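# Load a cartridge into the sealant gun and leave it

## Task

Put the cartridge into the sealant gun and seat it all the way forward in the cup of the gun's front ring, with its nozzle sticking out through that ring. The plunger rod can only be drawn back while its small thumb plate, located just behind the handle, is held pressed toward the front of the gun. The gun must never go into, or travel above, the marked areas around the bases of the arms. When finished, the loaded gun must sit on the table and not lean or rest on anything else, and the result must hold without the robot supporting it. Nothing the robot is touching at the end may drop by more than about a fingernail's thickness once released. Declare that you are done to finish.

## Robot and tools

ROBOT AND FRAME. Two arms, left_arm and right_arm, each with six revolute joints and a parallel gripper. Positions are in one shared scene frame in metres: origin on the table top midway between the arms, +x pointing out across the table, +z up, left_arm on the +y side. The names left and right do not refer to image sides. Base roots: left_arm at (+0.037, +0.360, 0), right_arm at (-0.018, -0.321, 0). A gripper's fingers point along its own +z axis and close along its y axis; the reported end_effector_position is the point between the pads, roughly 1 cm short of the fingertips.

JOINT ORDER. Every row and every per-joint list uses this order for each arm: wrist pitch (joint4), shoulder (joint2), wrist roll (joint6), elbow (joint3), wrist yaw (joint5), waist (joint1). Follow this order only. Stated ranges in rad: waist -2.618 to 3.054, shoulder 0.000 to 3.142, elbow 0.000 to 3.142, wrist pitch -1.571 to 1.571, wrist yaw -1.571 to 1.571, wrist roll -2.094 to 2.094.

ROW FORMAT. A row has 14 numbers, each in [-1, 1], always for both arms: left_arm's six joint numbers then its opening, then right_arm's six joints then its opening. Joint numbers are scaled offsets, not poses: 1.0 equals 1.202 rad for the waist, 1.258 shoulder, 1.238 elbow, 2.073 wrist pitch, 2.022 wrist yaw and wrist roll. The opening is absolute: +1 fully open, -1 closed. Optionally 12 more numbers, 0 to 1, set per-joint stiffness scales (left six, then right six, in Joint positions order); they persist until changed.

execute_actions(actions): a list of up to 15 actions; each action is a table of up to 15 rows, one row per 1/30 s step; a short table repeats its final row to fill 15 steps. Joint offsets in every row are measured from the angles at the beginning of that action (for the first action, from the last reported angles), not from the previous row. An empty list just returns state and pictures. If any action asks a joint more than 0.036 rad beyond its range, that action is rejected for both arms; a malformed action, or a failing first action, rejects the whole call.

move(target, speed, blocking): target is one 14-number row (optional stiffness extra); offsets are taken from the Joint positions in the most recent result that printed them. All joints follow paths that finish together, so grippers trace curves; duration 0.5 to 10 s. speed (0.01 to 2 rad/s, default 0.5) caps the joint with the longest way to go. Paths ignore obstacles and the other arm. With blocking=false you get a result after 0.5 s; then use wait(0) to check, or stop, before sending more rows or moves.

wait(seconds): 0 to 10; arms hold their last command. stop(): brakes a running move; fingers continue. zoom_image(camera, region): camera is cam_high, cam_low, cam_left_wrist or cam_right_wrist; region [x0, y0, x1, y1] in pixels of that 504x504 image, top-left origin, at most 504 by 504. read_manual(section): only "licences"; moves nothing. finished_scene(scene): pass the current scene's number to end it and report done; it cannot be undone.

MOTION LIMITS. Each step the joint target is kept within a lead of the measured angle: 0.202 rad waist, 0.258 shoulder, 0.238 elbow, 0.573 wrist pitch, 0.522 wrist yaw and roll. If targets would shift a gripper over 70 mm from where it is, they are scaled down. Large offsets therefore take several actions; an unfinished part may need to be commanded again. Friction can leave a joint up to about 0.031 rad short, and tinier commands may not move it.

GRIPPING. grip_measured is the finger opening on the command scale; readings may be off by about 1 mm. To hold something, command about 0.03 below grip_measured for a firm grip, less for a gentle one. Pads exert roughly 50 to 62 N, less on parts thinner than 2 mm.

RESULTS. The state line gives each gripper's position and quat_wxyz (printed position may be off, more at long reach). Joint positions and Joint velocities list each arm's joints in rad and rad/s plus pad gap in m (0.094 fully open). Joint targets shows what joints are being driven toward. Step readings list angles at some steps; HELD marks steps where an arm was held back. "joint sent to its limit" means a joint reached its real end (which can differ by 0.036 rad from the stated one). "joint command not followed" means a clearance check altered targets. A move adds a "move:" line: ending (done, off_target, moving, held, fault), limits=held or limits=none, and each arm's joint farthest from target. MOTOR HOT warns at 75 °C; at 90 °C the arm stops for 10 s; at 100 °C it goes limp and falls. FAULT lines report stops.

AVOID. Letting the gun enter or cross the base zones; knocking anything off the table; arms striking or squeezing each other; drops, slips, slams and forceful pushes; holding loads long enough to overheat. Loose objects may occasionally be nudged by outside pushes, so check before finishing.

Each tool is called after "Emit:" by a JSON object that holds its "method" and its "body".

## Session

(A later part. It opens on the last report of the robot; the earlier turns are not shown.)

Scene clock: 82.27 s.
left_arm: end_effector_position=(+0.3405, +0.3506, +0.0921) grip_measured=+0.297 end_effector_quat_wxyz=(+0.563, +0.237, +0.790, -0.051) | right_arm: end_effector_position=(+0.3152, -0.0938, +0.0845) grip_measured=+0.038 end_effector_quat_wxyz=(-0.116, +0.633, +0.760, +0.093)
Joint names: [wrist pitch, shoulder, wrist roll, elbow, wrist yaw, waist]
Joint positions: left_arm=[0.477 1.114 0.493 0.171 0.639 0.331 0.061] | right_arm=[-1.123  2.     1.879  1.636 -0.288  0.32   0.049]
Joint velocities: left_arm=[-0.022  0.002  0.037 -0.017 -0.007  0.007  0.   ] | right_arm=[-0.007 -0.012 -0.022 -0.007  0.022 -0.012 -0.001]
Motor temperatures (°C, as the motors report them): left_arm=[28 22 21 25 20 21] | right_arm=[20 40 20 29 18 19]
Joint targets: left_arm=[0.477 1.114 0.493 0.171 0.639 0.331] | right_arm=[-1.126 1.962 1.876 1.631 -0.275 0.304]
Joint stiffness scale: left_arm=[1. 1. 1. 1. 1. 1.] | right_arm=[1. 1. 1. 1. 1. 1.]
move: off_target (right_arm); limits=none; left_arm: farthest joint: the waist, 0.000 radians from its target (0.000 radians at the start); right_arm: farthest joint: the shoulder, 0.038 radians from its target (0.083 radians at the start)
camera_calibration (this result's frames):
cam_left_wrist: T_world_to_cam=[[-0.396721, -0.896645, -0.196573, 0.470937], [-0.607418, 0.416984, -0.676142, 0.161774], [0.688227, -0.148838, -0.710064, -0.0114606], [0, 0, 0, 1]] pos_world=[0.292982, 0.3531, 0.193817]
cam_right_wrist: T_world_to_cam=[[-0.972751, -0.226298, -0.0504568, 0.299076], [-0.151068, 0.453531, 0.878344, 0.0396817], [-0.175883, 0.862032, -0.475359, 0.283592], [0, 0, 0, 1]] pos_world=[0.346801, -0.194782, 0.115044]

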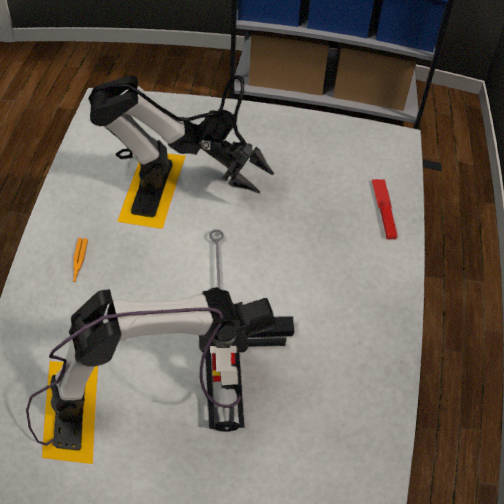

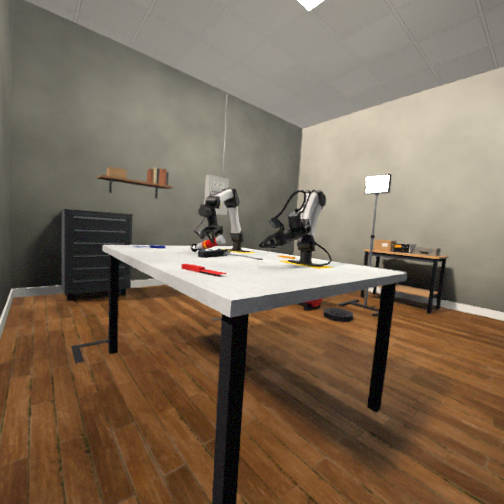

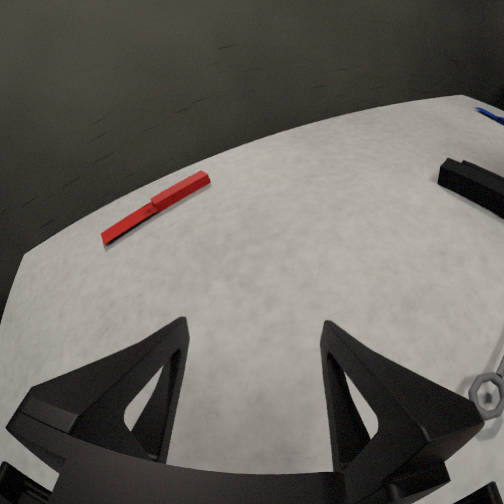

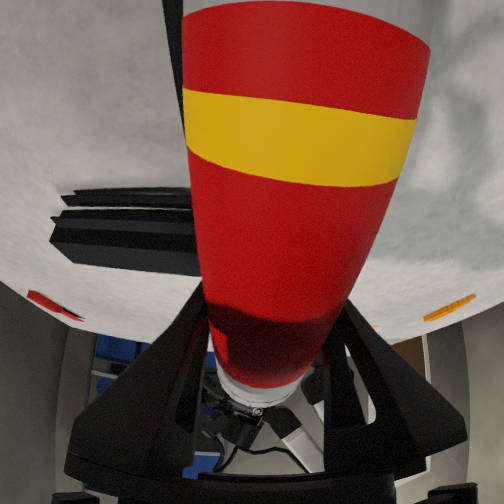

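Emit:
{"method": "move", "body": {"target": [0,0,0,0,0,0,0.3, -0.01,-0.03,0.025,0.03,0.036,0.05,0], "speed": 0.08}}

Emit:
{"method": "zoom_image", "body": {"camera": "cam_high", "region": [170, 340, 290, 460]}}

Emit:
{"method": "zoom_image", "body": {"camera": "cam_low", "region": [180, 225, 240, 265]}}

Scene clock: 84.03 s.
left_arm: end_effector_position=(+0.3405, +0.3506, +0.0921) grip_measured=+0.297 end_effector_quat_wxyz=(+0.563, +0.237, +0.790, -0.051) | right_arm: end_effector_position=(+0.3081, -0.0868, +0.0797) grip_measured=+0.038 end_effector_quat_wxyz=(-0.091, +0.632, +0.766, +0.073)
Joint names: [wrist pitch, shoulder, wrist roll, elbow, wrist yaw, waist]
Joint positions: left_arm=[0.477 1.114 0.493 0.171 0.639 0.331 0.061] | right_arm=[-1.126  2.005  1.917  1.636 -0.222  0.371  0.049]
Joint velocities: left_arm=[ 0.022  0.012  0.051 -0.007 -0.007 -0.007 -0.001] | right_arm=[-0.022  0.007  0.007  0.002 -0.022 -0.002  0.001]
Motor temperatures (°C, as the motors report them): left_arm=[28 22 21 25 20 21] | right_arm=[20 40 20 29 18 19]
Joint targets: left_arm=[0.477 1.114 0.493 0.171 0.639 0.331] | right_arm=[-1.144 1.962 1.930 1.673 -0.215 0.380]
Joint stiffness scale: left_arm=[1. 1. 1. 1. 1. 1.] | right_arm=[1. 1. 1. 1. 1. 1.]
move: off_target (right_arm); limits=none; left_arm: farthest joint: the waist, 0.000 radians from its target (0.000 radians at the start); right_arm: farthest joint: the shoulder, 0.043 radians from its target (0.038 radians at the start)
camera_calibration (this result's frames):
cam_left_wrist: T_world_to_cam=[[-0.396721, -0.896645, -0.196573, 0.470937], [-0.607418, 0.416984, -0.676142, 0.161774], [0.688227, -0.148838, -0.710064, -0.0114606], [0, 0, 0, 1]] pos_world=[0.292982, 0.3531, 0.193817]
cam_right_wrist: T_world_to_cam=[[-0.969916, -0.238253, -0.0499799, 0.291551], [-0.168017, 0.506587, 0.845659, 0.0520736], [-0.176162, 0.828616, -0.531378, 0.275712], [0, 0, 0, 1]] pos_world=[0.3401, -0.185376, 0.117043]

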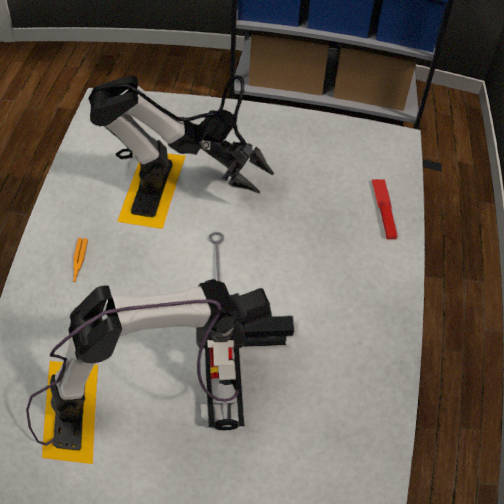

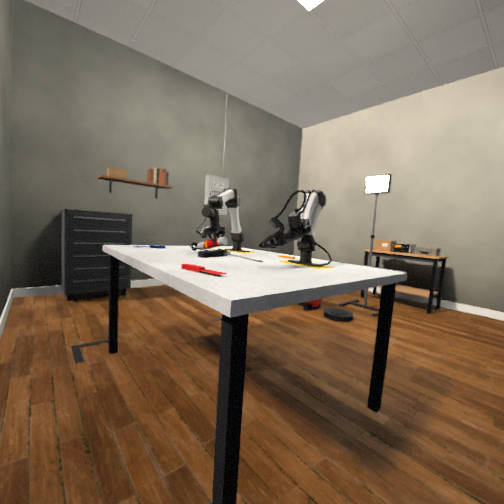

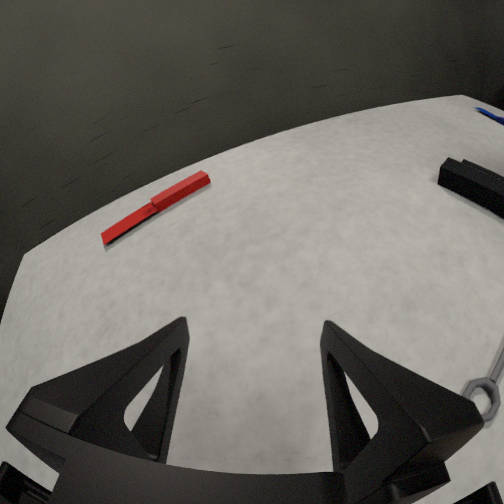

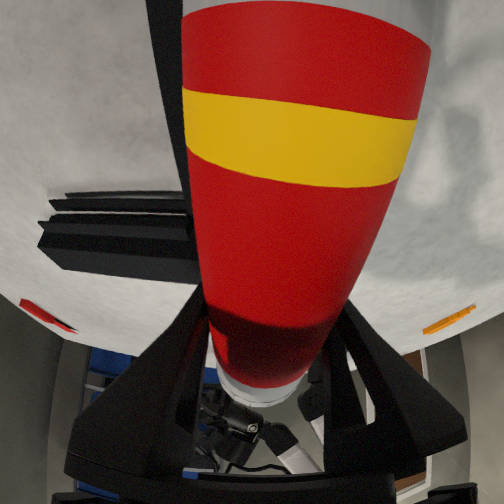

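Region (170, 340, 290, 460) of cam_high's 504x504 image, scaled by 4.200, with more detail than that image has.

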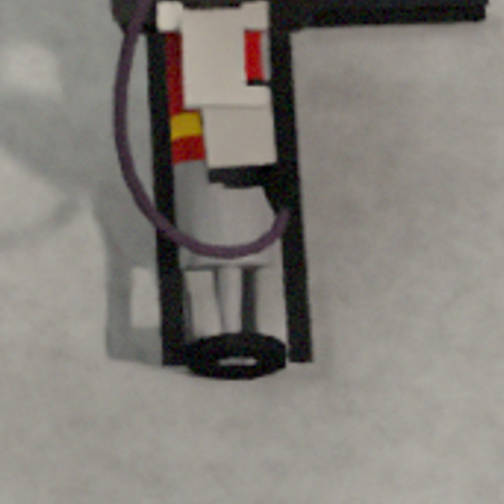

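Region (180, 225, 240, 265) of cam_low's 504x504 image, scaled by 8.400, with more detail than that image has.

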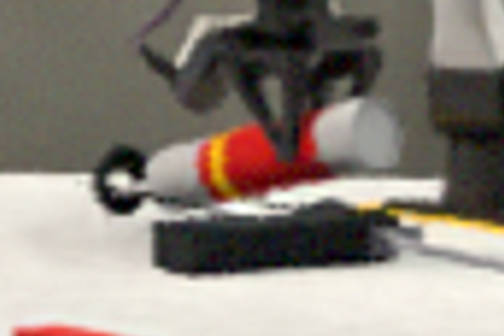

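Emit:
{"method": "move", "body": {"target": [0,0,0,0,0,0,0.3, -0.012,-0.034,0,0.052,0,0,0], "speed": 0.08}}

Emit:
{"method": "move", "body": {"target": [0,0,0,0,0,0,0.3, 0,-0.058,-0.027,-0.035,0,-0.05,0], "speed": 0.06}}

Emit:
{"method": "zoom_image", "body": {"camera": "cam_high", "region": [170, 340, 290, 460]}}

Emit:
{"method": "zoom_image", "body": {"camera": "cam_low", "region": [180, 225, 240, 265]}}

Scene clock: 85.93 s.
left_arm: end_effector_position=(+0.3405, +0.3506, +0.0921) grip_measured=+0.297 end_effector_quat_wxyz=(+0.563, +0.237, +0.790, -0.051) | right_arm: end_effector_position=(+0.3114, -0.0849, +0.0884) grip_measured=+0.038 end_effector_quat_wxyz=(-0.088, +0.631, +0.767, +0.081)
Joint names: [wrist pitch, shoulder, wrist roll, elbow, wrist yaw, waist]
Joint positions: left_arm=[0.477 1.114 0.493 0.171 0.639 0.331 0.061] | right_arm=[-1.143  2.002  1.914  1.665 -0.222  0.371  0.049]
Joint velocities: left_arm=[-0.007  0.002  0.022 -0.027 -0.051 -0.007 -0.001] | right_arm=[ 0.007 -0.002  0.007 -0.007 -0.037  0.002 -0.   ]
Motor temperatures (°C, as the motors report them): left_arm=[28 22 21 25 20 21] | right_arm=[20 41 20 29 18 19]
Joint targets: left_arm=[0.477 1.114 0.493 0.171 0.639 0.331] | right_arm=[-1.150 1.962 1.917 1.700 -0.222 0.371]
Joint stiffness scale: left_arm=[1. 1. 1. 1. 1. 1.] | right_arm=[1. 1. 1. 1. 1. 1.]
move: off_target (right_arm); limits=none; left_arm: farthest joint: the waist, 0.000 radians from its target (0.000 radians at the start); right_arm: farthest joint: the shoulder, 0.040 radians from its target (0.043 radians at the start)
camera_calibration (this result's frames):
cam_left_wrist: T_world_to_cam=[[-0.396721, -0.896645, -0.196573, 0.470937], [-0.607418, 0.416984, -0.676142, 0.161774], [0.688227, -0.148838, -0.710064, -0.0114606], [0, 0, 0, 1]] pos_world=[0.292982, 0.3531, 0.193817]
cam_right_wrist: T_world_to_cam=[[-0.968595, -0.239962, -0.0651293, 0.296457], [-0.180741, 0.499614, 0.847182, 0.0475476], [-0.170752, 0.832348, -0.527295, 0.277573], [0, 0, 0, 1]] pos_world=[0.343136, -0.183655, 0.125389]

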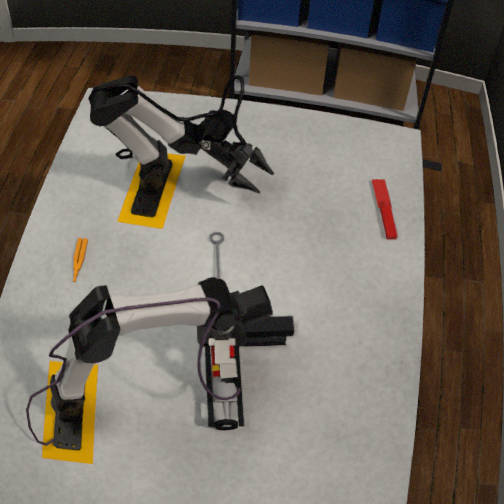

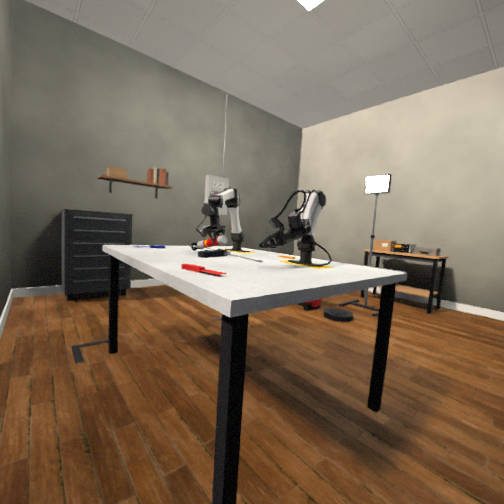

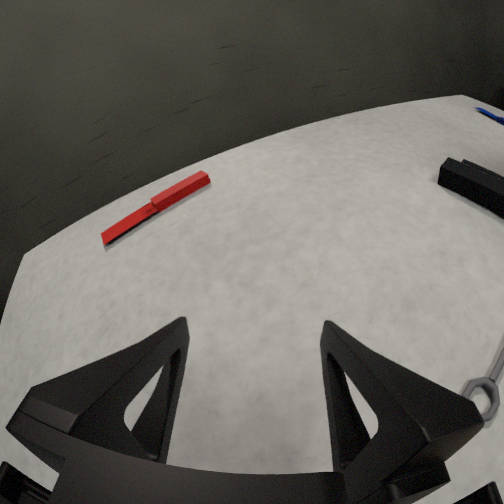

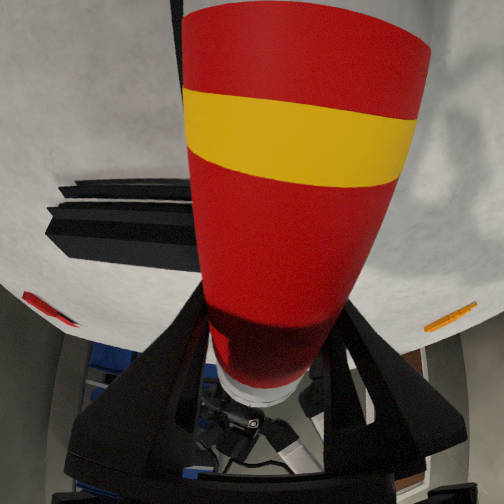

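Scene clock: 87.53 s.
left_arm: end_effector_position=(+0.3405, +0.3506, +0.0921) grip_measured=+0.297 end_effector_quat_wxyz=(+0.563, +0.237, +0.790, -0.051) | right_arm: end_effector_position=(+0.3138, -0.1068, +0.0891) grip_measured=+0.038 end_effector_quat_wxyz=(-0.086, +0.632, +0.766, +0.080)
Joint names: [wrist pitch, shoulder, wrist roll, elbow, wrist yaw, waist]
Joint positions: left_arm=[0.477 1.114 0.493 0.171 0.639 0.331 0.061] | right_arm=[-1.143  1.969  1.867  1.623 -0.222  0.32   0.049]
Joint velocities: left_arm=[ 0.037 -0.002  0.051  0.022 -0.066 -0.002  0.   ] | right_arm=[-0.022  0.002  0.007 -0.007  0.007  0.002 -0.001]
Motor temperatures (°C, as the motors report them): left_arm=[28 22 21 25 20 21] | right_arm=[20 41 20 29 18 19]
Joint targets: left_arm=[0.477 1.114 0.493 0.171 0.639 0.331] | right_arm=[-1.143 1.929 1.860 1.622 -0.222 0.311]
Joint stiffness scale: left_arm=[1. 1. 1. 1. 1. 1.] | right_arm=[1. 1. 1. 1. 1. 1.]
move: off_target (right_arm); limits=none; left_arm: farthest joint: the waist, 0.000 radians from its target (0.000 radians at the start); right_arm: farthest joint: the shoulder, 0.040 radians from its target (0.073 radians at the start)
camera_calibration (this result's frames):
cam_left_wrist: T_world_to_cam=[[-0.396721, -0.896645, -0.196573, 0.470937], [-0.607418, 0.416984, -0.676142, 0.161774], [0.688227, -0.148838, -0.710064, -0.0114606], [0, 0, 0, 1]] pos_world=[0.292982, 0.3531, 0.193817]
cam_right_wrist: T_world_to_cam=[[-0.96957, -0.235547, -0.0667239, 0.294402], [-0.180412, 0.503222, 0.845115, 0.0587607], [-0.165488, 0.831435, -0.530405, 0.295163], [0, 0, 0, 1]] pos_world=[0.344891, -0.205633, 0.12654]

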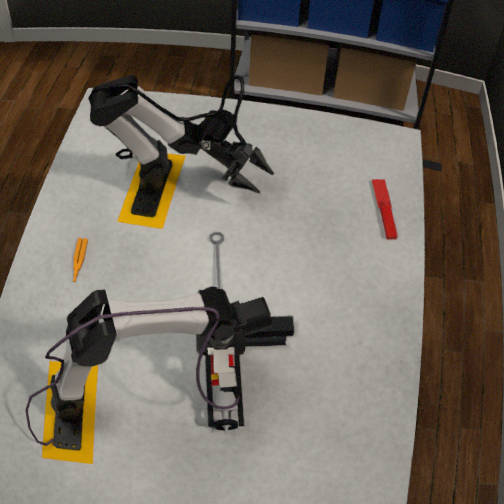

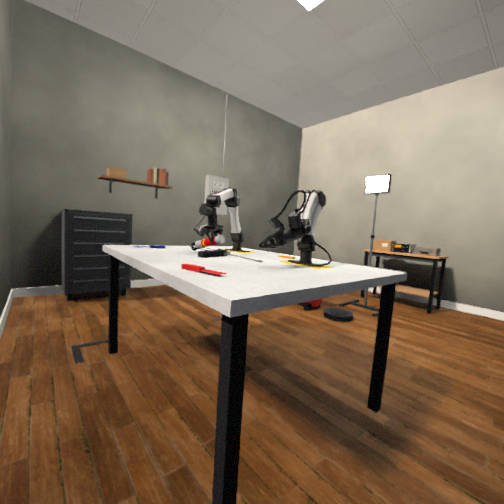

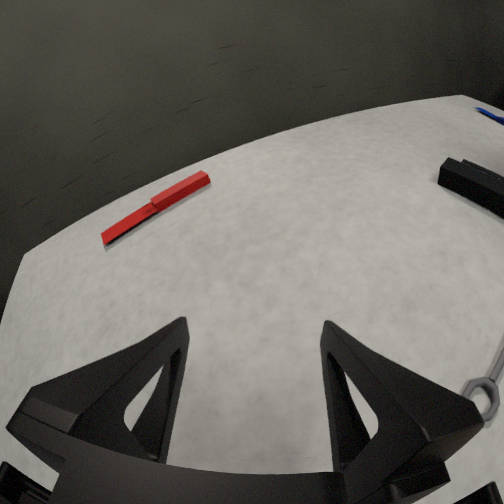

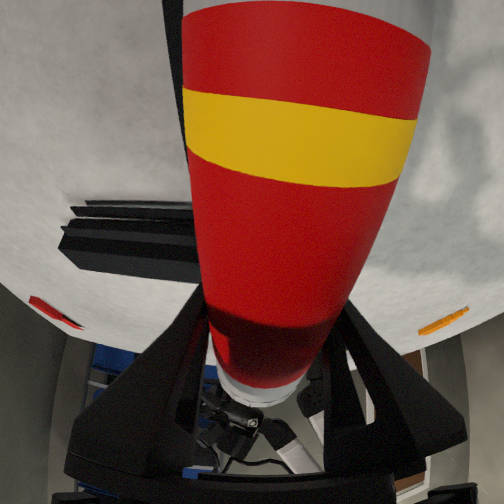

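Region (170, 340, 290, 460) of cam_high's 504x504 image, scaled by 4.200, with more detail than that image has.

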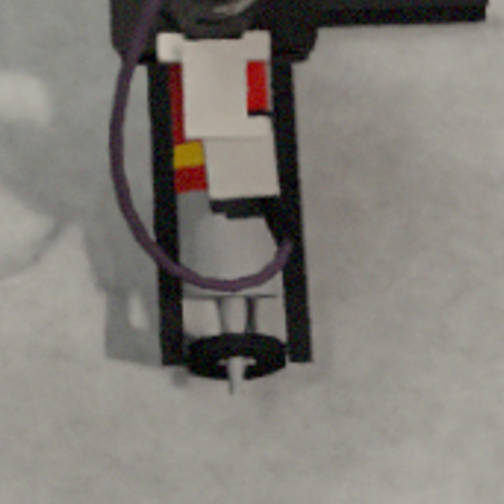

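Region (180, 225, 240, 265) of cam_low's 504x504 image, scaled by 8.400, with more detail than that image has.

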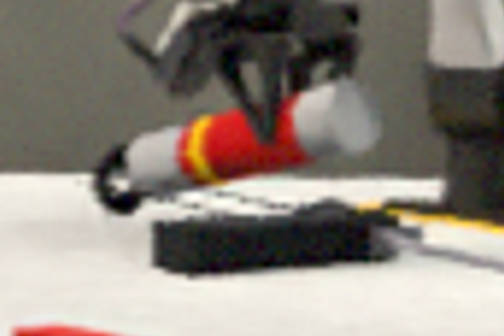

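Emit:
{"method": "move", "body": {"target": [0,0,0,0,0,0,0.3, 0.026,-0.025,-0.018,-0.04,0.033,-0.033,0], "speed": 0.06}}

Emit:
{"method": "zoom_image", "body": {"camera": "cam_high", "region": [170, 340, 290, 460]}}

Emit:
{"method": "zoom_image", "body": {"camera": "cam_low", "region": [180, 225, 240, 265]}}

Scene clock: 89.73 s.
left_arm: end_effector_position=(+0.3405, +0.3506, +0.0921) grip_measured=+0.297 end_effector_quat_wxyz=(+0.563, +0.237, +0.790, -0.051) | right_arm: end_effector_position=(+0.3191, -0.1252, +0.0723) grip_measured=+0.038 end_effector_quat_wxyz=(-0.067, +0.636, +0.766, +0.065)
Joint names: [wrist pitch, shoulder, wrist roll, elbow, wrist yaw, waist]
Joint positions: left_arm=[0.477 1.114 0.493 0.171 0.639 0.331 0.061] | right_arm=[-1.105  1.977  1.839  1.574 -0.175  0.292  0.049]
Joint velocities: left_arm=[-0.066  0.002  0.007 -0.012 -0.022 -0.017  0.001] | right_arm=[ 0.007 -0.007 -0.007 -0.007 -0.081 -0.007  0.   ]
Motor temperatures (°C, as the motors report them): left_arm=[28 22 21 25 20 21] | right_arm=[20 41 20 29 18 19]
Joint targets: left_arm=[0.477 1.114 0.493 0.171 0.639 0.331] | right_arm=[-1.089 1.938 1.830 1.573 -0.155 0.280]
Joint stiffness scale: left_arm=[1. 1. 1. 1. 1. 1.] | right_arm=[1. 1. 1. 1. 1. 1.]
move: off_target (right_arm); limits=none; left_arm: farthest joint: the waist, 0.000 radians from its target (0.000 radians at the start); right_arm: farthest joint: the shoulder, 0.040 radians from its target (0.032 radians at the start)
camera_calibration (this result's frames):
cam_left_wrist: T_world_to_cam=[[-0.396721, -0.896645, -0.196573, 0.470937], [-0.607418, 0.416984, -0.676142, 0.161774], [0.688227, -0.148838, -0.710064, -0.0114606], [0, 0, 0, 1]] pos_world=[0.292982, 0.3531, 0.193817]
cam_right_wrist: T_world_to_cam=[[-0.969949, -0.23456, -0.0646607, 0.294241], [-0.186276, 0.544918, 0.817537, 0.0923125], [-0.156527, 0.805013, -0.572235, 0.299282], [0, 0, 0, 1]] pos_world=[0.34944, -0.222212, 0.114817]

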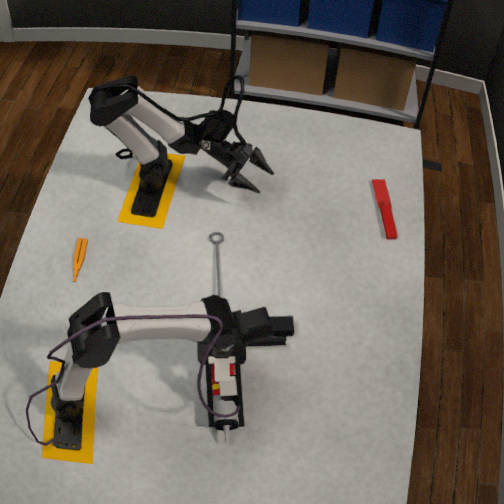

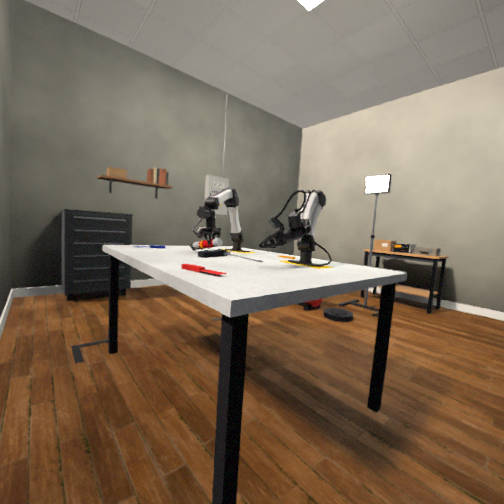

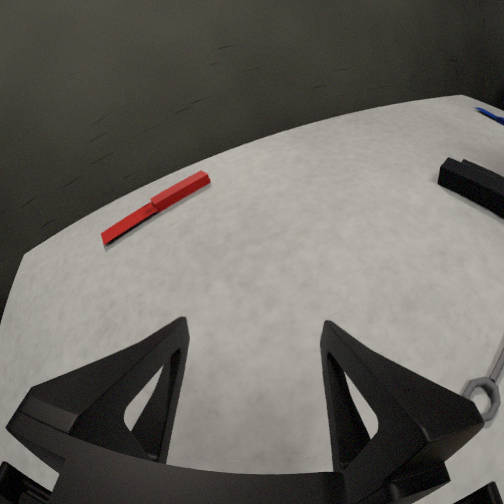

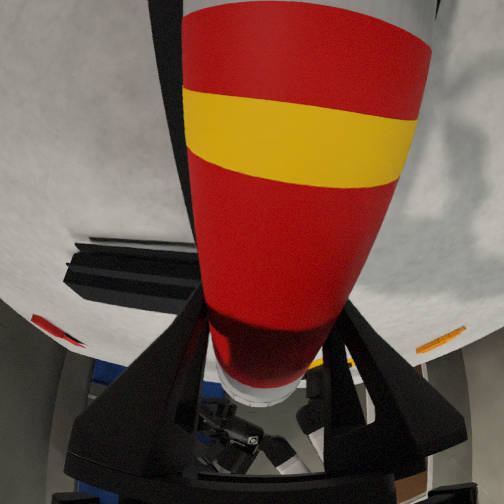

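Region (170, 340, 290, 460) of cam_high's 504x504 image, scaled by 4.200, with more detail than that image has.

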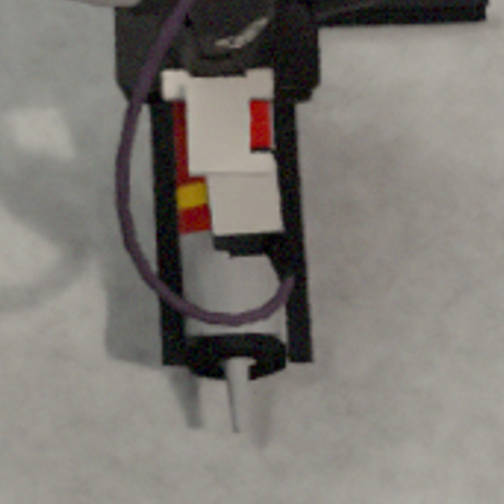

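Region (180, 225, 240, 265) of cam_low's 504x504 image, scaled by 8.400, with more detail than that image has.

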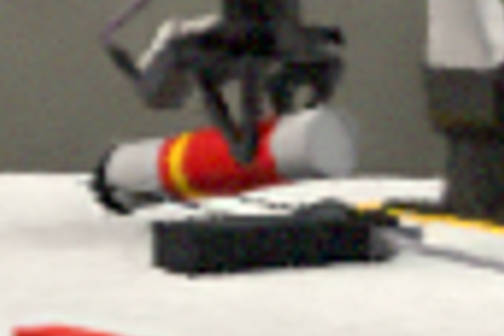

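Emit:
{"method": "move", "body": {"target": [0,0,0,0,0,0,0.3, 0.04,-0.03,0.02,-0.06,0.058,0.036,0], "speed": 0.07}}

Emit:
{"method": "zoom_image", "body": {"camera": "cam_low", "region": [180, 225, 240, 265]}}

Scene clock: 92.17 s.
left_arm: end_effector_position=(+0.3405, +0.3506, +0.0921) grip_measured=+0.297 end_effector_quat_wxyz=(+0.563, +0.237, +0.790, -0.051) | right_arm: end_effector_position=(+0.3173, -0.1285, +0.0603) grip_measured=+0.038 end_effector_quat_wxyz=(-0.027, +0.637, +0.769, +0.053)
Joint names: [wrist pitch, shoulder, wrist roll, elbow, wrist yaw, waist]
Joint positions: left_arm=[0.477 1.114 0.493 0.171 0.639 0.331 0.061] | right_arm=[-1.043  1.962  1.867  1.512 -0.092  0.323  0.049]
Joint velocities: left_arm=[-0.007  0.002 -0.007 -0.027 -0.066 -0.002 -0.   ] | right_arm=[ 0.037 -0.012  0.022 -0.002  0.022 -0.002  0.001]
Motor temperatures (°C, as the motors report them): left_arm=[28 22 21 26 20 21] | right_arm=[20 41 20 29 18 19]
Joint targets: left_arm=[0.477 1.114 0.493 0.171 0.639 0.331] | right_arm=[-1.022 1.940 1.879 1.500 -0.058 0.335]
Joint stiffness scale: left_arm=[1. 1. 1. 1. 1. 1.] | right_arm=[1. 1. 1. 1. 1. 1.]
move: off_target (right_arm); limits=none; left_arm: farthest joint: the waist, 0.000 radians from its target (0.000 radians at the start); right_arm: farthest joint: the wrist yaw, 0.034 radians from its target (0.118 radians at the start)
camera_calibration (this result's frames):
cam_left_wrist: T_world_to_cam=[[-0.396721, -0.896645, -0.196573, 0.470937], [-0.607418, 0.416984, -0.676142, 0.161774], [0.688227, -0.148838, -0.710064, -0.0114606], [0, 0, 0, 1]] pos_world=[0.292982, 0.3531, 0.193817]
cam_right_wrist: T_world_to_cam=[[-0.966874, -0.237898, -0.0925122, 0.291213], [-0.221118, 0.599567, 0.769173, 0.124532], [-0.127517, 0.764149, -0.632309, 0.28395], [0, 0, 0, 1]] pos_world=[0.345311, -0.222366, 0.110698]

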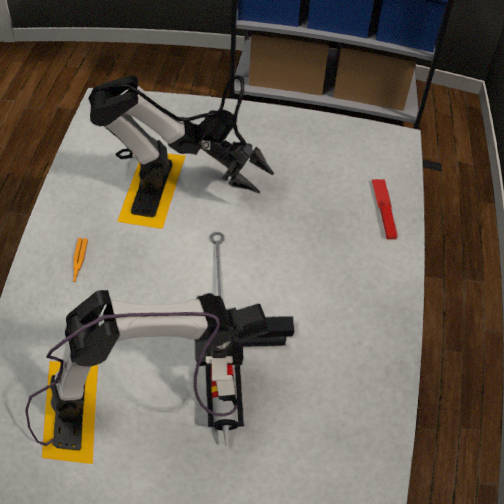

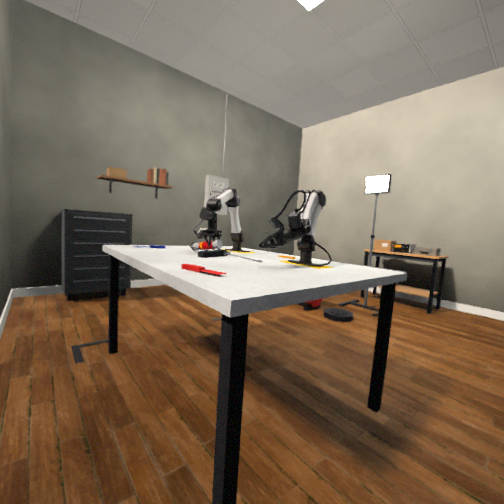

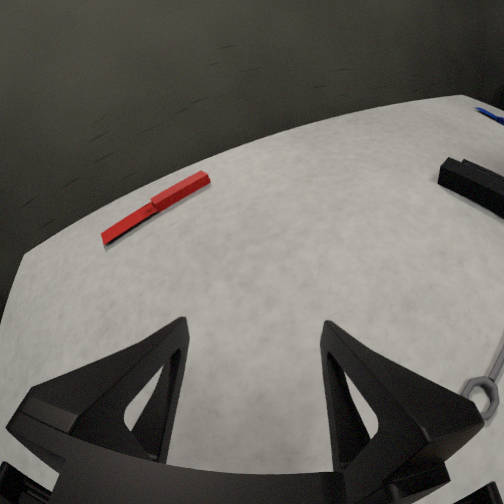

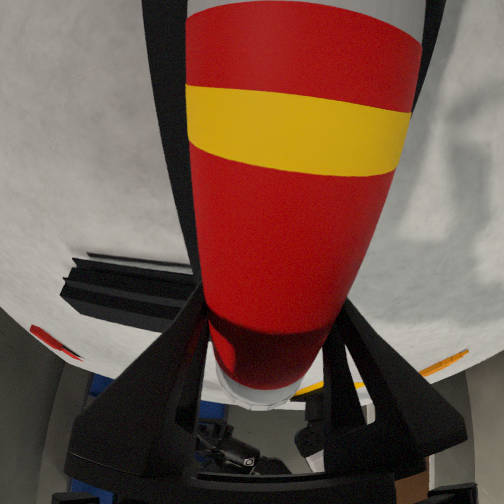

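Region (180, 225, 240, 265) of cam_low's 504x504 image, scaled by 8.400, with more detail than that image has.

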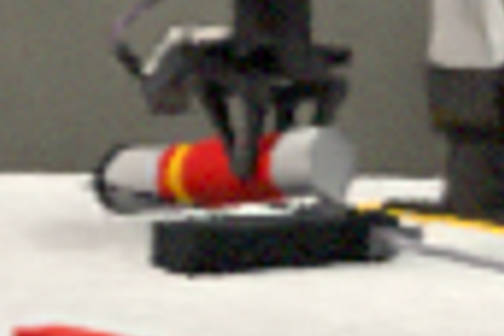

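Emit:
{"method": "move", "body": {"target": [0,0,0,0,0,0,0.3, 0,-0.015,-0.012,-0.012,0.01,-0.03,0], "speed": 0.04}}

Emit:
{"method": "zoom_image", "body": {"camera": "cam_high", "region": [170, 340, 290, 460]}}

Emit:
{"method": "zoom_image", "body": {"camera": "cam_low", "region": [180, 225, 240, 265]}}

Scene clock: 93.93 s.
left_arm: end_effector_position=(+0.3405, +0.3506, +0.0921) grip_measured=+0.297 end_effector_quat_wxyz=(+0.563, +0.237, +0.790, -0.051) | right_arm: end_effector_position=(+0.3181, -0.1349, +0.0577) grip_measured=+0.038 end_effector_quat_wxyz=(-0.031, +0.636, +0.770, +0.051)
Joint names: [wrist pitch, shoulder, wrist roll, elbow, wrist yaw, waist]
Joint positions: left_arm=[0.477 1.114 0.493 0.171 0.639 0.331 0.061] | right_arm=[-1.04   1.962  1.845  1.501 -0.099  0.304  0.049]
Joint velocities: left_arm=[-0.007  0.007 -0.051  0.007 -0.051 -0.017 -0.   ] | right_arm=[-0.022 -0.002  0.007 -0.012 -0.081 -0.002 -0.001]
Motor temperatures (°C, as the motors report them): left_arm=[28 22 21 26 20 21] | right_arm=[20 41 20 29 18 19]
Joint targets: left_arm=[0.477 1.114 0.493 0.171 0.639 0.331] | right_arm=[-1.043 1.944 1.842 1.497 -0.072 0.287]
Joint stiffness scale: left_arm=[1. 1. 1. 1. 1. 1.] | right_arm=[1. 1. 1. 1. 1. 1.]
move: off_target (right_arm); limits=none; left_arm: farthest joint: the waist, 0.000 radians from its target (0.000 radians at the start); right_arm: farthest joint: the wrist yaw, 0.027 radians from its target (0.020 radians at the start)
camera_calibration (this result's frames):
cam_left_wrist: T_world_to_cam=[[-0.396721, -0.896645, -0.196573, 0.470937], [-0.607418, 0.416984, -0.676142, 0.161774], [0.688227, -0.148838, -0.710064, -0.0114606], [0, 0, 0, 1]] pos_world=[0.292982, 0.3531, 0.193817]
cam_right_wrist: T_world_to_cam=[[-0.966717, -0.240986, -0.08593, 0.289404], [-0.217487, 0.597143, 0.772088, 0.128906], [-0.13475, 0.765079, -0.62968, 0.289493], [0, 0, 0, 1]] pos_world=[0.346816, -0.228718, 0.10763]

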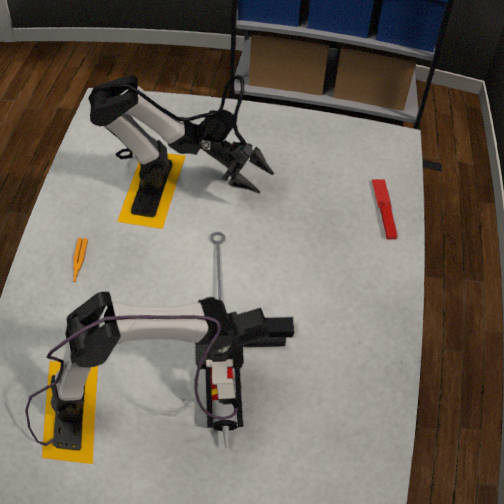

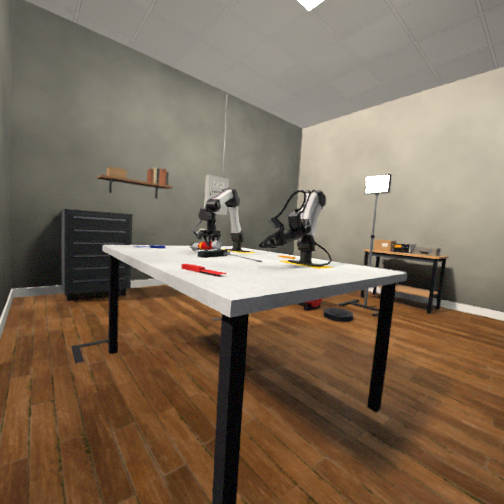

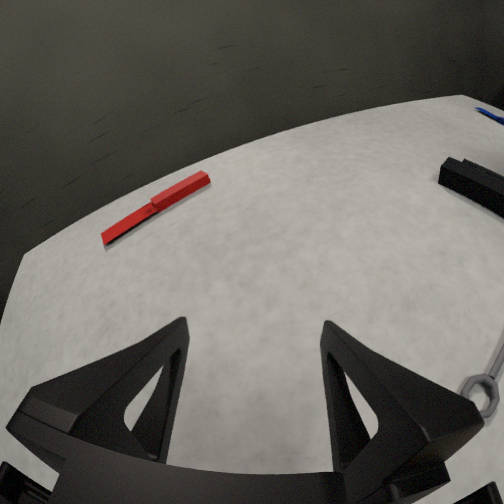

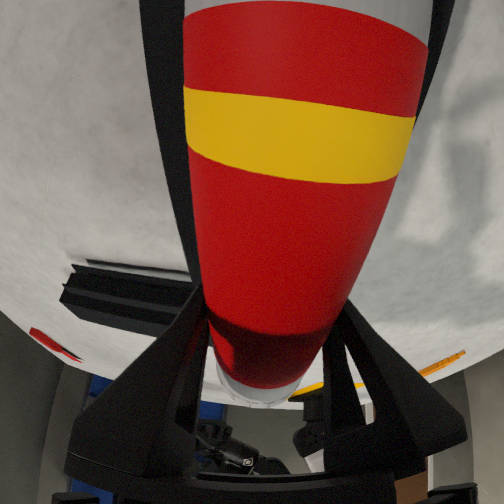

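Region (170, 340, 290, 460) of cam_high's 504x504 image, scaled by 4.200, with more detail than that image has.

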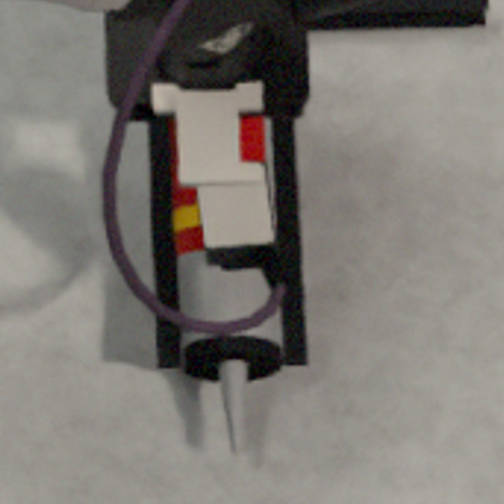

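Region (180, 225, 240, 265) of cam_low's 504x504 image, scaled by 8.400, with more detail than that image has.

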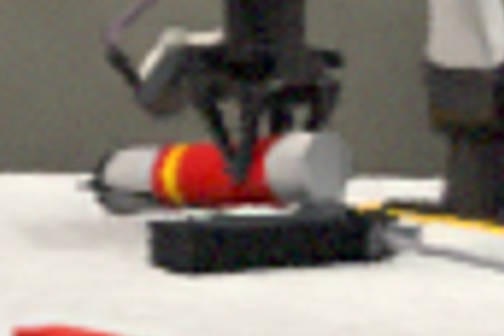

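Emit:
{"method": "move", "body": {"target": [0,0,0,0,0,0,0.3, 0.03,-0.005,0.01,-0.035,0.03,0,0], "speed": 0.05}}

Emit:
{"method": "move", "body": {"target": [0,0,0,0,0,0,0.3, 0,-0.01,0,0,0,0,0.5]}}

Emit:
{"method": "move", "body": {"target": [0,0,0,0,0,0,0.3, -0.1,-0.1,0,0.1,0,0,0.5], "speed": 0.4}}

Scene clock: 96.00 s.
left_arm: end_effector_position=(+0.3405, +0.3506, +0.0921) grip_measured=+0.297 end_effector_quat_wxyz=(+0.563, +0.237, +0.790, -0.051) | right_arm: end_effector_position=(+0.3210, -0.1371, +0.0455) grip_measured=+0.038 end_effector_quat_wxyz=(-0.021, +0.641, +0.766, +0.052)
Joint names: [wrist pitch, shoulder, wrist roll, elbow, wrist yaw, waist]
Joint positions: left_arm=[0.477 1.114 0.493 0.171 0.639 0.331 0.061] | right_arm=[-0.985  1.971  1.858  1.464 -0.08   0.304  0.049]
Joint velocities: left_arm=[ 0.007 -0.007  0.007  0.007 -0.007  0.007 -0.001] | right_arm=[ 0.007  0.002  0.007  0.007  0.007 -0.002  0.   ]
Motor temperatures (°C, as the motors report them): left_arm=[29 22 21 26 20 21] | right_arm=[20 42 20 29 18 19]
Joint targets: left_arm=[0.477 1.114 0.493 0.171 0.639 0.331] | right_arm=[-0.978 1.956 1.865 1.458 -0.038 0.304]
Joint stiffness scale: left_arm=[1. 1. 1. 1. 1. 1.] | right_arm=[1. 1. 1. 1. 1. 1.]
move: off_target (right_arm); limits=none; left_arm: farthest joint: the waist, 0.000 radians from its target (0.000 radians at the start); right_arm: farthest joint: the wrist yaw, 0.041 radians from its target (0.060 radians at the start)
camera_calibration (this result's frames):
cam_left_wrist: T_world_to_cam=[[-0.396721, -0.896645, -0.196573, 0.470937], [-0.607418, 0.416984, -0.676142, 0.161774], [0.688227, -0.148838, -0.710064, -0.0114606], [0, 0, 0, 1]] pos_world=[0.292982, 0.3531, 0.193817]
cam_right_wrist: T_world_to_cam=[[-0.96873, -0.227935, -0.0980181, 0.293605], [-0.220522, 0.609894, 0.761183, 0.143473], [-0.11372, 0.758996, -0.641087, 0.276841], [0, 0, 0, 1]] pos_world=[0.347545, -0.230702, 0.0970481]

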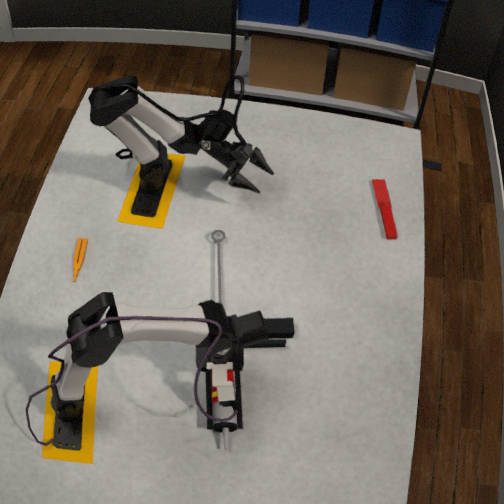

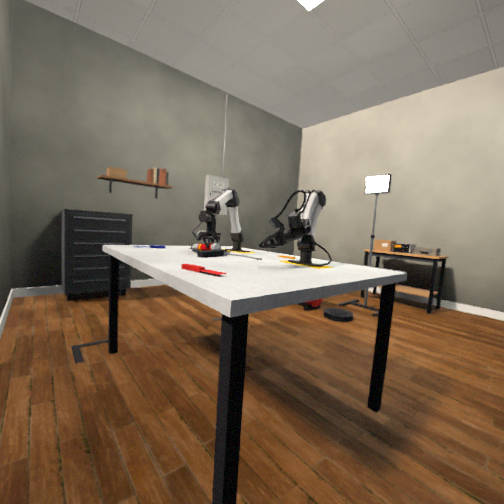

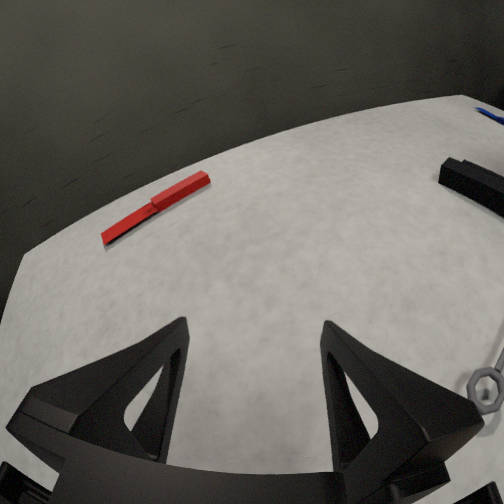

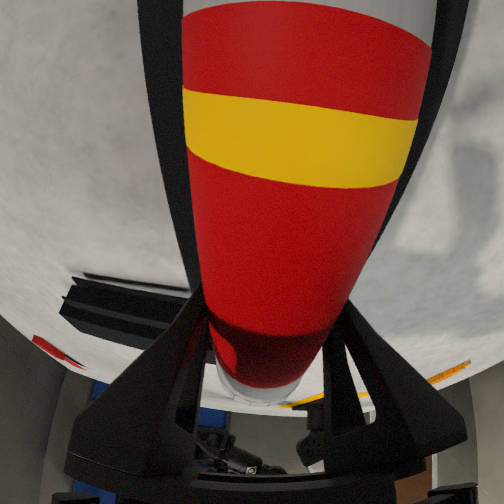

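Scene clock: 96.70 s.
left_arm: end_effector_position=(+0.3405, +0.3506, +0.0921) grip_measured=+0.297 end_effector_quat_wxyz=(+0.563, +0.237, +0.790, -0.051) | right_arm: end_effector_position=(+0.3210, -0.1370, +0.0455) grip_measured=+0.498 end_effector_quat_wxyz=(-0.021, +0.641, +0.766, +0.052)
Joint names: [wrist pitch, shoulder, wrist roll, elbow, wrist yaw, waist]
Joint positions: left_arm=[0.477 1.114 0.493 0.171 0.639 0.331 0.061] | right_arm=[-0.985  1.971  1.858  1.464 -0.08   0.304  0.07 ]
Joint velocities: left_arm=[ 0.066 -0.012 -0.007 -0.017 -0.022 -0.002 -0.001] | right_arm=[ 0.037  0.002 -0.007 -0.007 -0.022  0.017  0.001]
Motor temperatures (°C, as the motors report them): left_arm=[29 22 21 26 20 21] | right_arm=[20 42 20 29 18 19]
Joint targets: left_arm=[0.477 1.114 0.493 0.171 0.639 0.331] | right_arm=[-0.985 1.958 1.858 1.464 -0.079 0.304]
Joint stiffness scale: left_arm=[1. 1. 1. 1. 1. 1.] | right_arm=[1. 1. 1. 1. 1. 1.]
move: done; limits=none; left_arm: farthest joint: the waist, 0.000 radians from its target (0.000 radians at the start); right_arm: farthest joint: the shoulder, 0.012 radians from its target (0.012 radians at the start)
camera_calibration (this result's frames):
cam_left_wrist: T_world_to_cam=[[-0.396721, -0.896645, -0.196573, 0.470937], [-0.607418, 0.416984, -0.676142, 0.161774], [0.688227, -0.148838, -0.710064, -0.0114606], [0, 0, 0, 1]] pos_world=[0.292982, 0.3531, 0.193817]
cam_right_wrist: T_world_to_cam=[[-0.96874, -0.227931, -0.0979318, 0.29359], [-0.220411, 0.609628, 0.761428, 0.143344], [-0.113851, 0.759211, -0.640809, 0.276855], [0, 0, 0, 1]] pos_world=[0.347527, -0.23066, 0.0970169]

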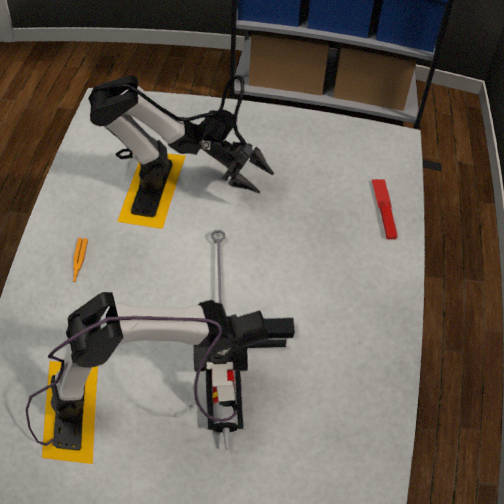

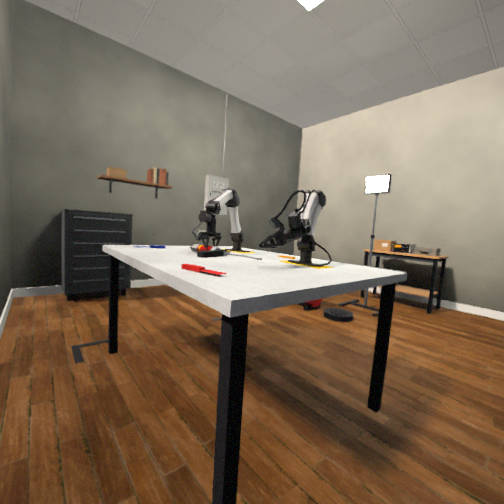

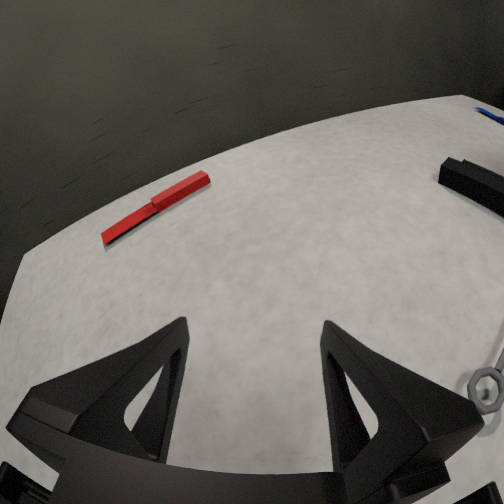

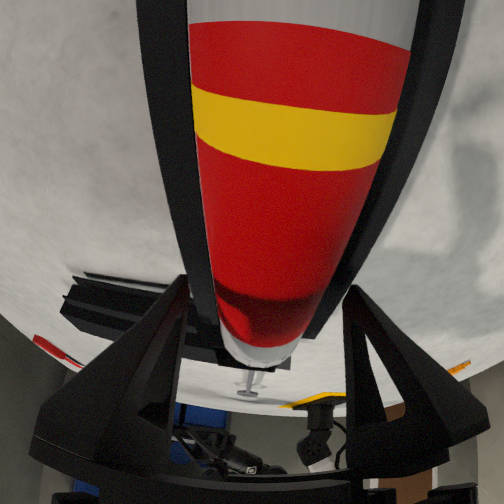

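Scene clock: 97.93 s.
left_arm: end_effector_position=(+0.3405, +0.3506, +0.0921) grip_measured=+0.297 end_effector_quat_wxyz=(+0.563, +0.237, +0.790, -0.051) | right_arm: end_effector_position=(+0.3105, -0.1422, +0.1159) grip_measured=+0.498 end_effector_quat_wxyz=(-0.013, +0.640, +0.765, +0.071)
Joint names: [wrist pitch, shoulder, wrist roll, elbow, wrist yaw, waist]
Joint positions: left_arm=[0.477 1.114 0.493 0.171 0.639 0.331 0.061] | right_arm=[-1.179  1.848  1.858  1.576 -0.08   0.304  0.07 ]
Joint velocities: left_arm=[ 0.007 -0.007 -0.037 -0.012  0.022 -0.002 -0.   ] | right_arm=[-0.051  0.007  0.051 -0.012 -0.022  0.002  0.001]
Motor temperatures (°C, as the motors report them): left_arm=[29 22 21 26 20 21] | right_arm=[20 41 20 29 18 19]
Joint targets: left_arm=[0.477 1.114 0.493 0.171 0.639 0.331] | right_arm=[-1.192 1.845 1.858 1.587 -0.080 0.304]
Joint stiffness scale: left_arm=[1. 1. 1. 1. 1. 1.] | right_arm=[1. 1. 1. 1. 1. 1.]
move: done; limits=none; left_arm: farthest joint: the waist, 0.000 radians from its target (0.000 radians at the start); right_arm: farthest joint: the wrist pitch, 0.014 radians from its target (0.207 radians at the start)
camera_calibration (this result's frames):
cam_left_wrist: T_world_to_cam=[[-0.396721, -0.896645, -0.196573, 0.470937], [-0.607418, 0.416984, -0.676142, 0.161774], [0.688227, -0.148838, -0.710064, -0.0114606], [0, 0, 0, 1]] pos_world=[0.292982, 0.3531, 0.193817]
cam_right_wrist: T_world_to_cam=[[-0.964344, -0.225747, -0.138125, 0.292754], [-0.248813, 0.595513, 0.763843, 0.0971532], [-0.0901794, 0.770975, -0.630448, 0.317835], [0, 0, 0, 1]] pos_world=[0.335151, -0.236811, 0.166606]

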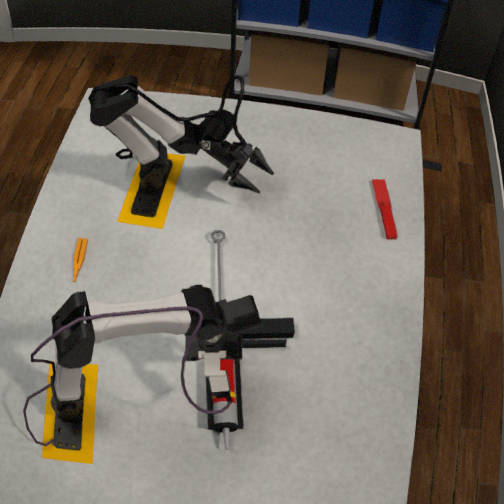

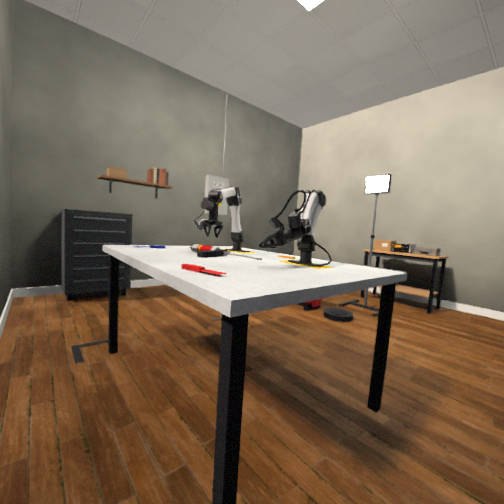

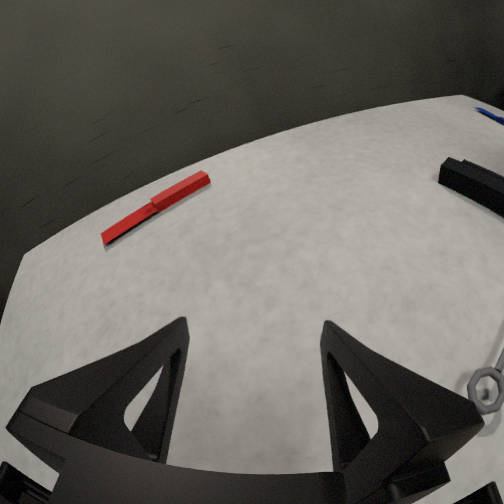

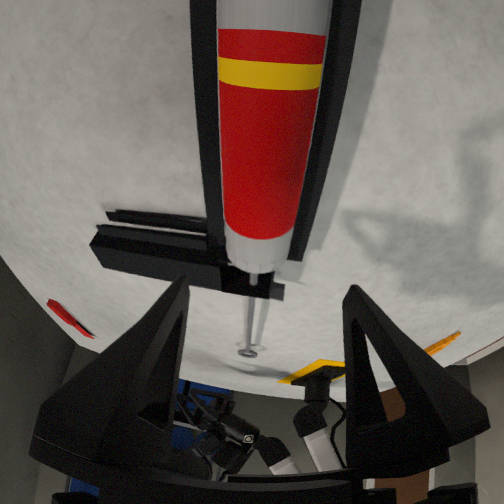

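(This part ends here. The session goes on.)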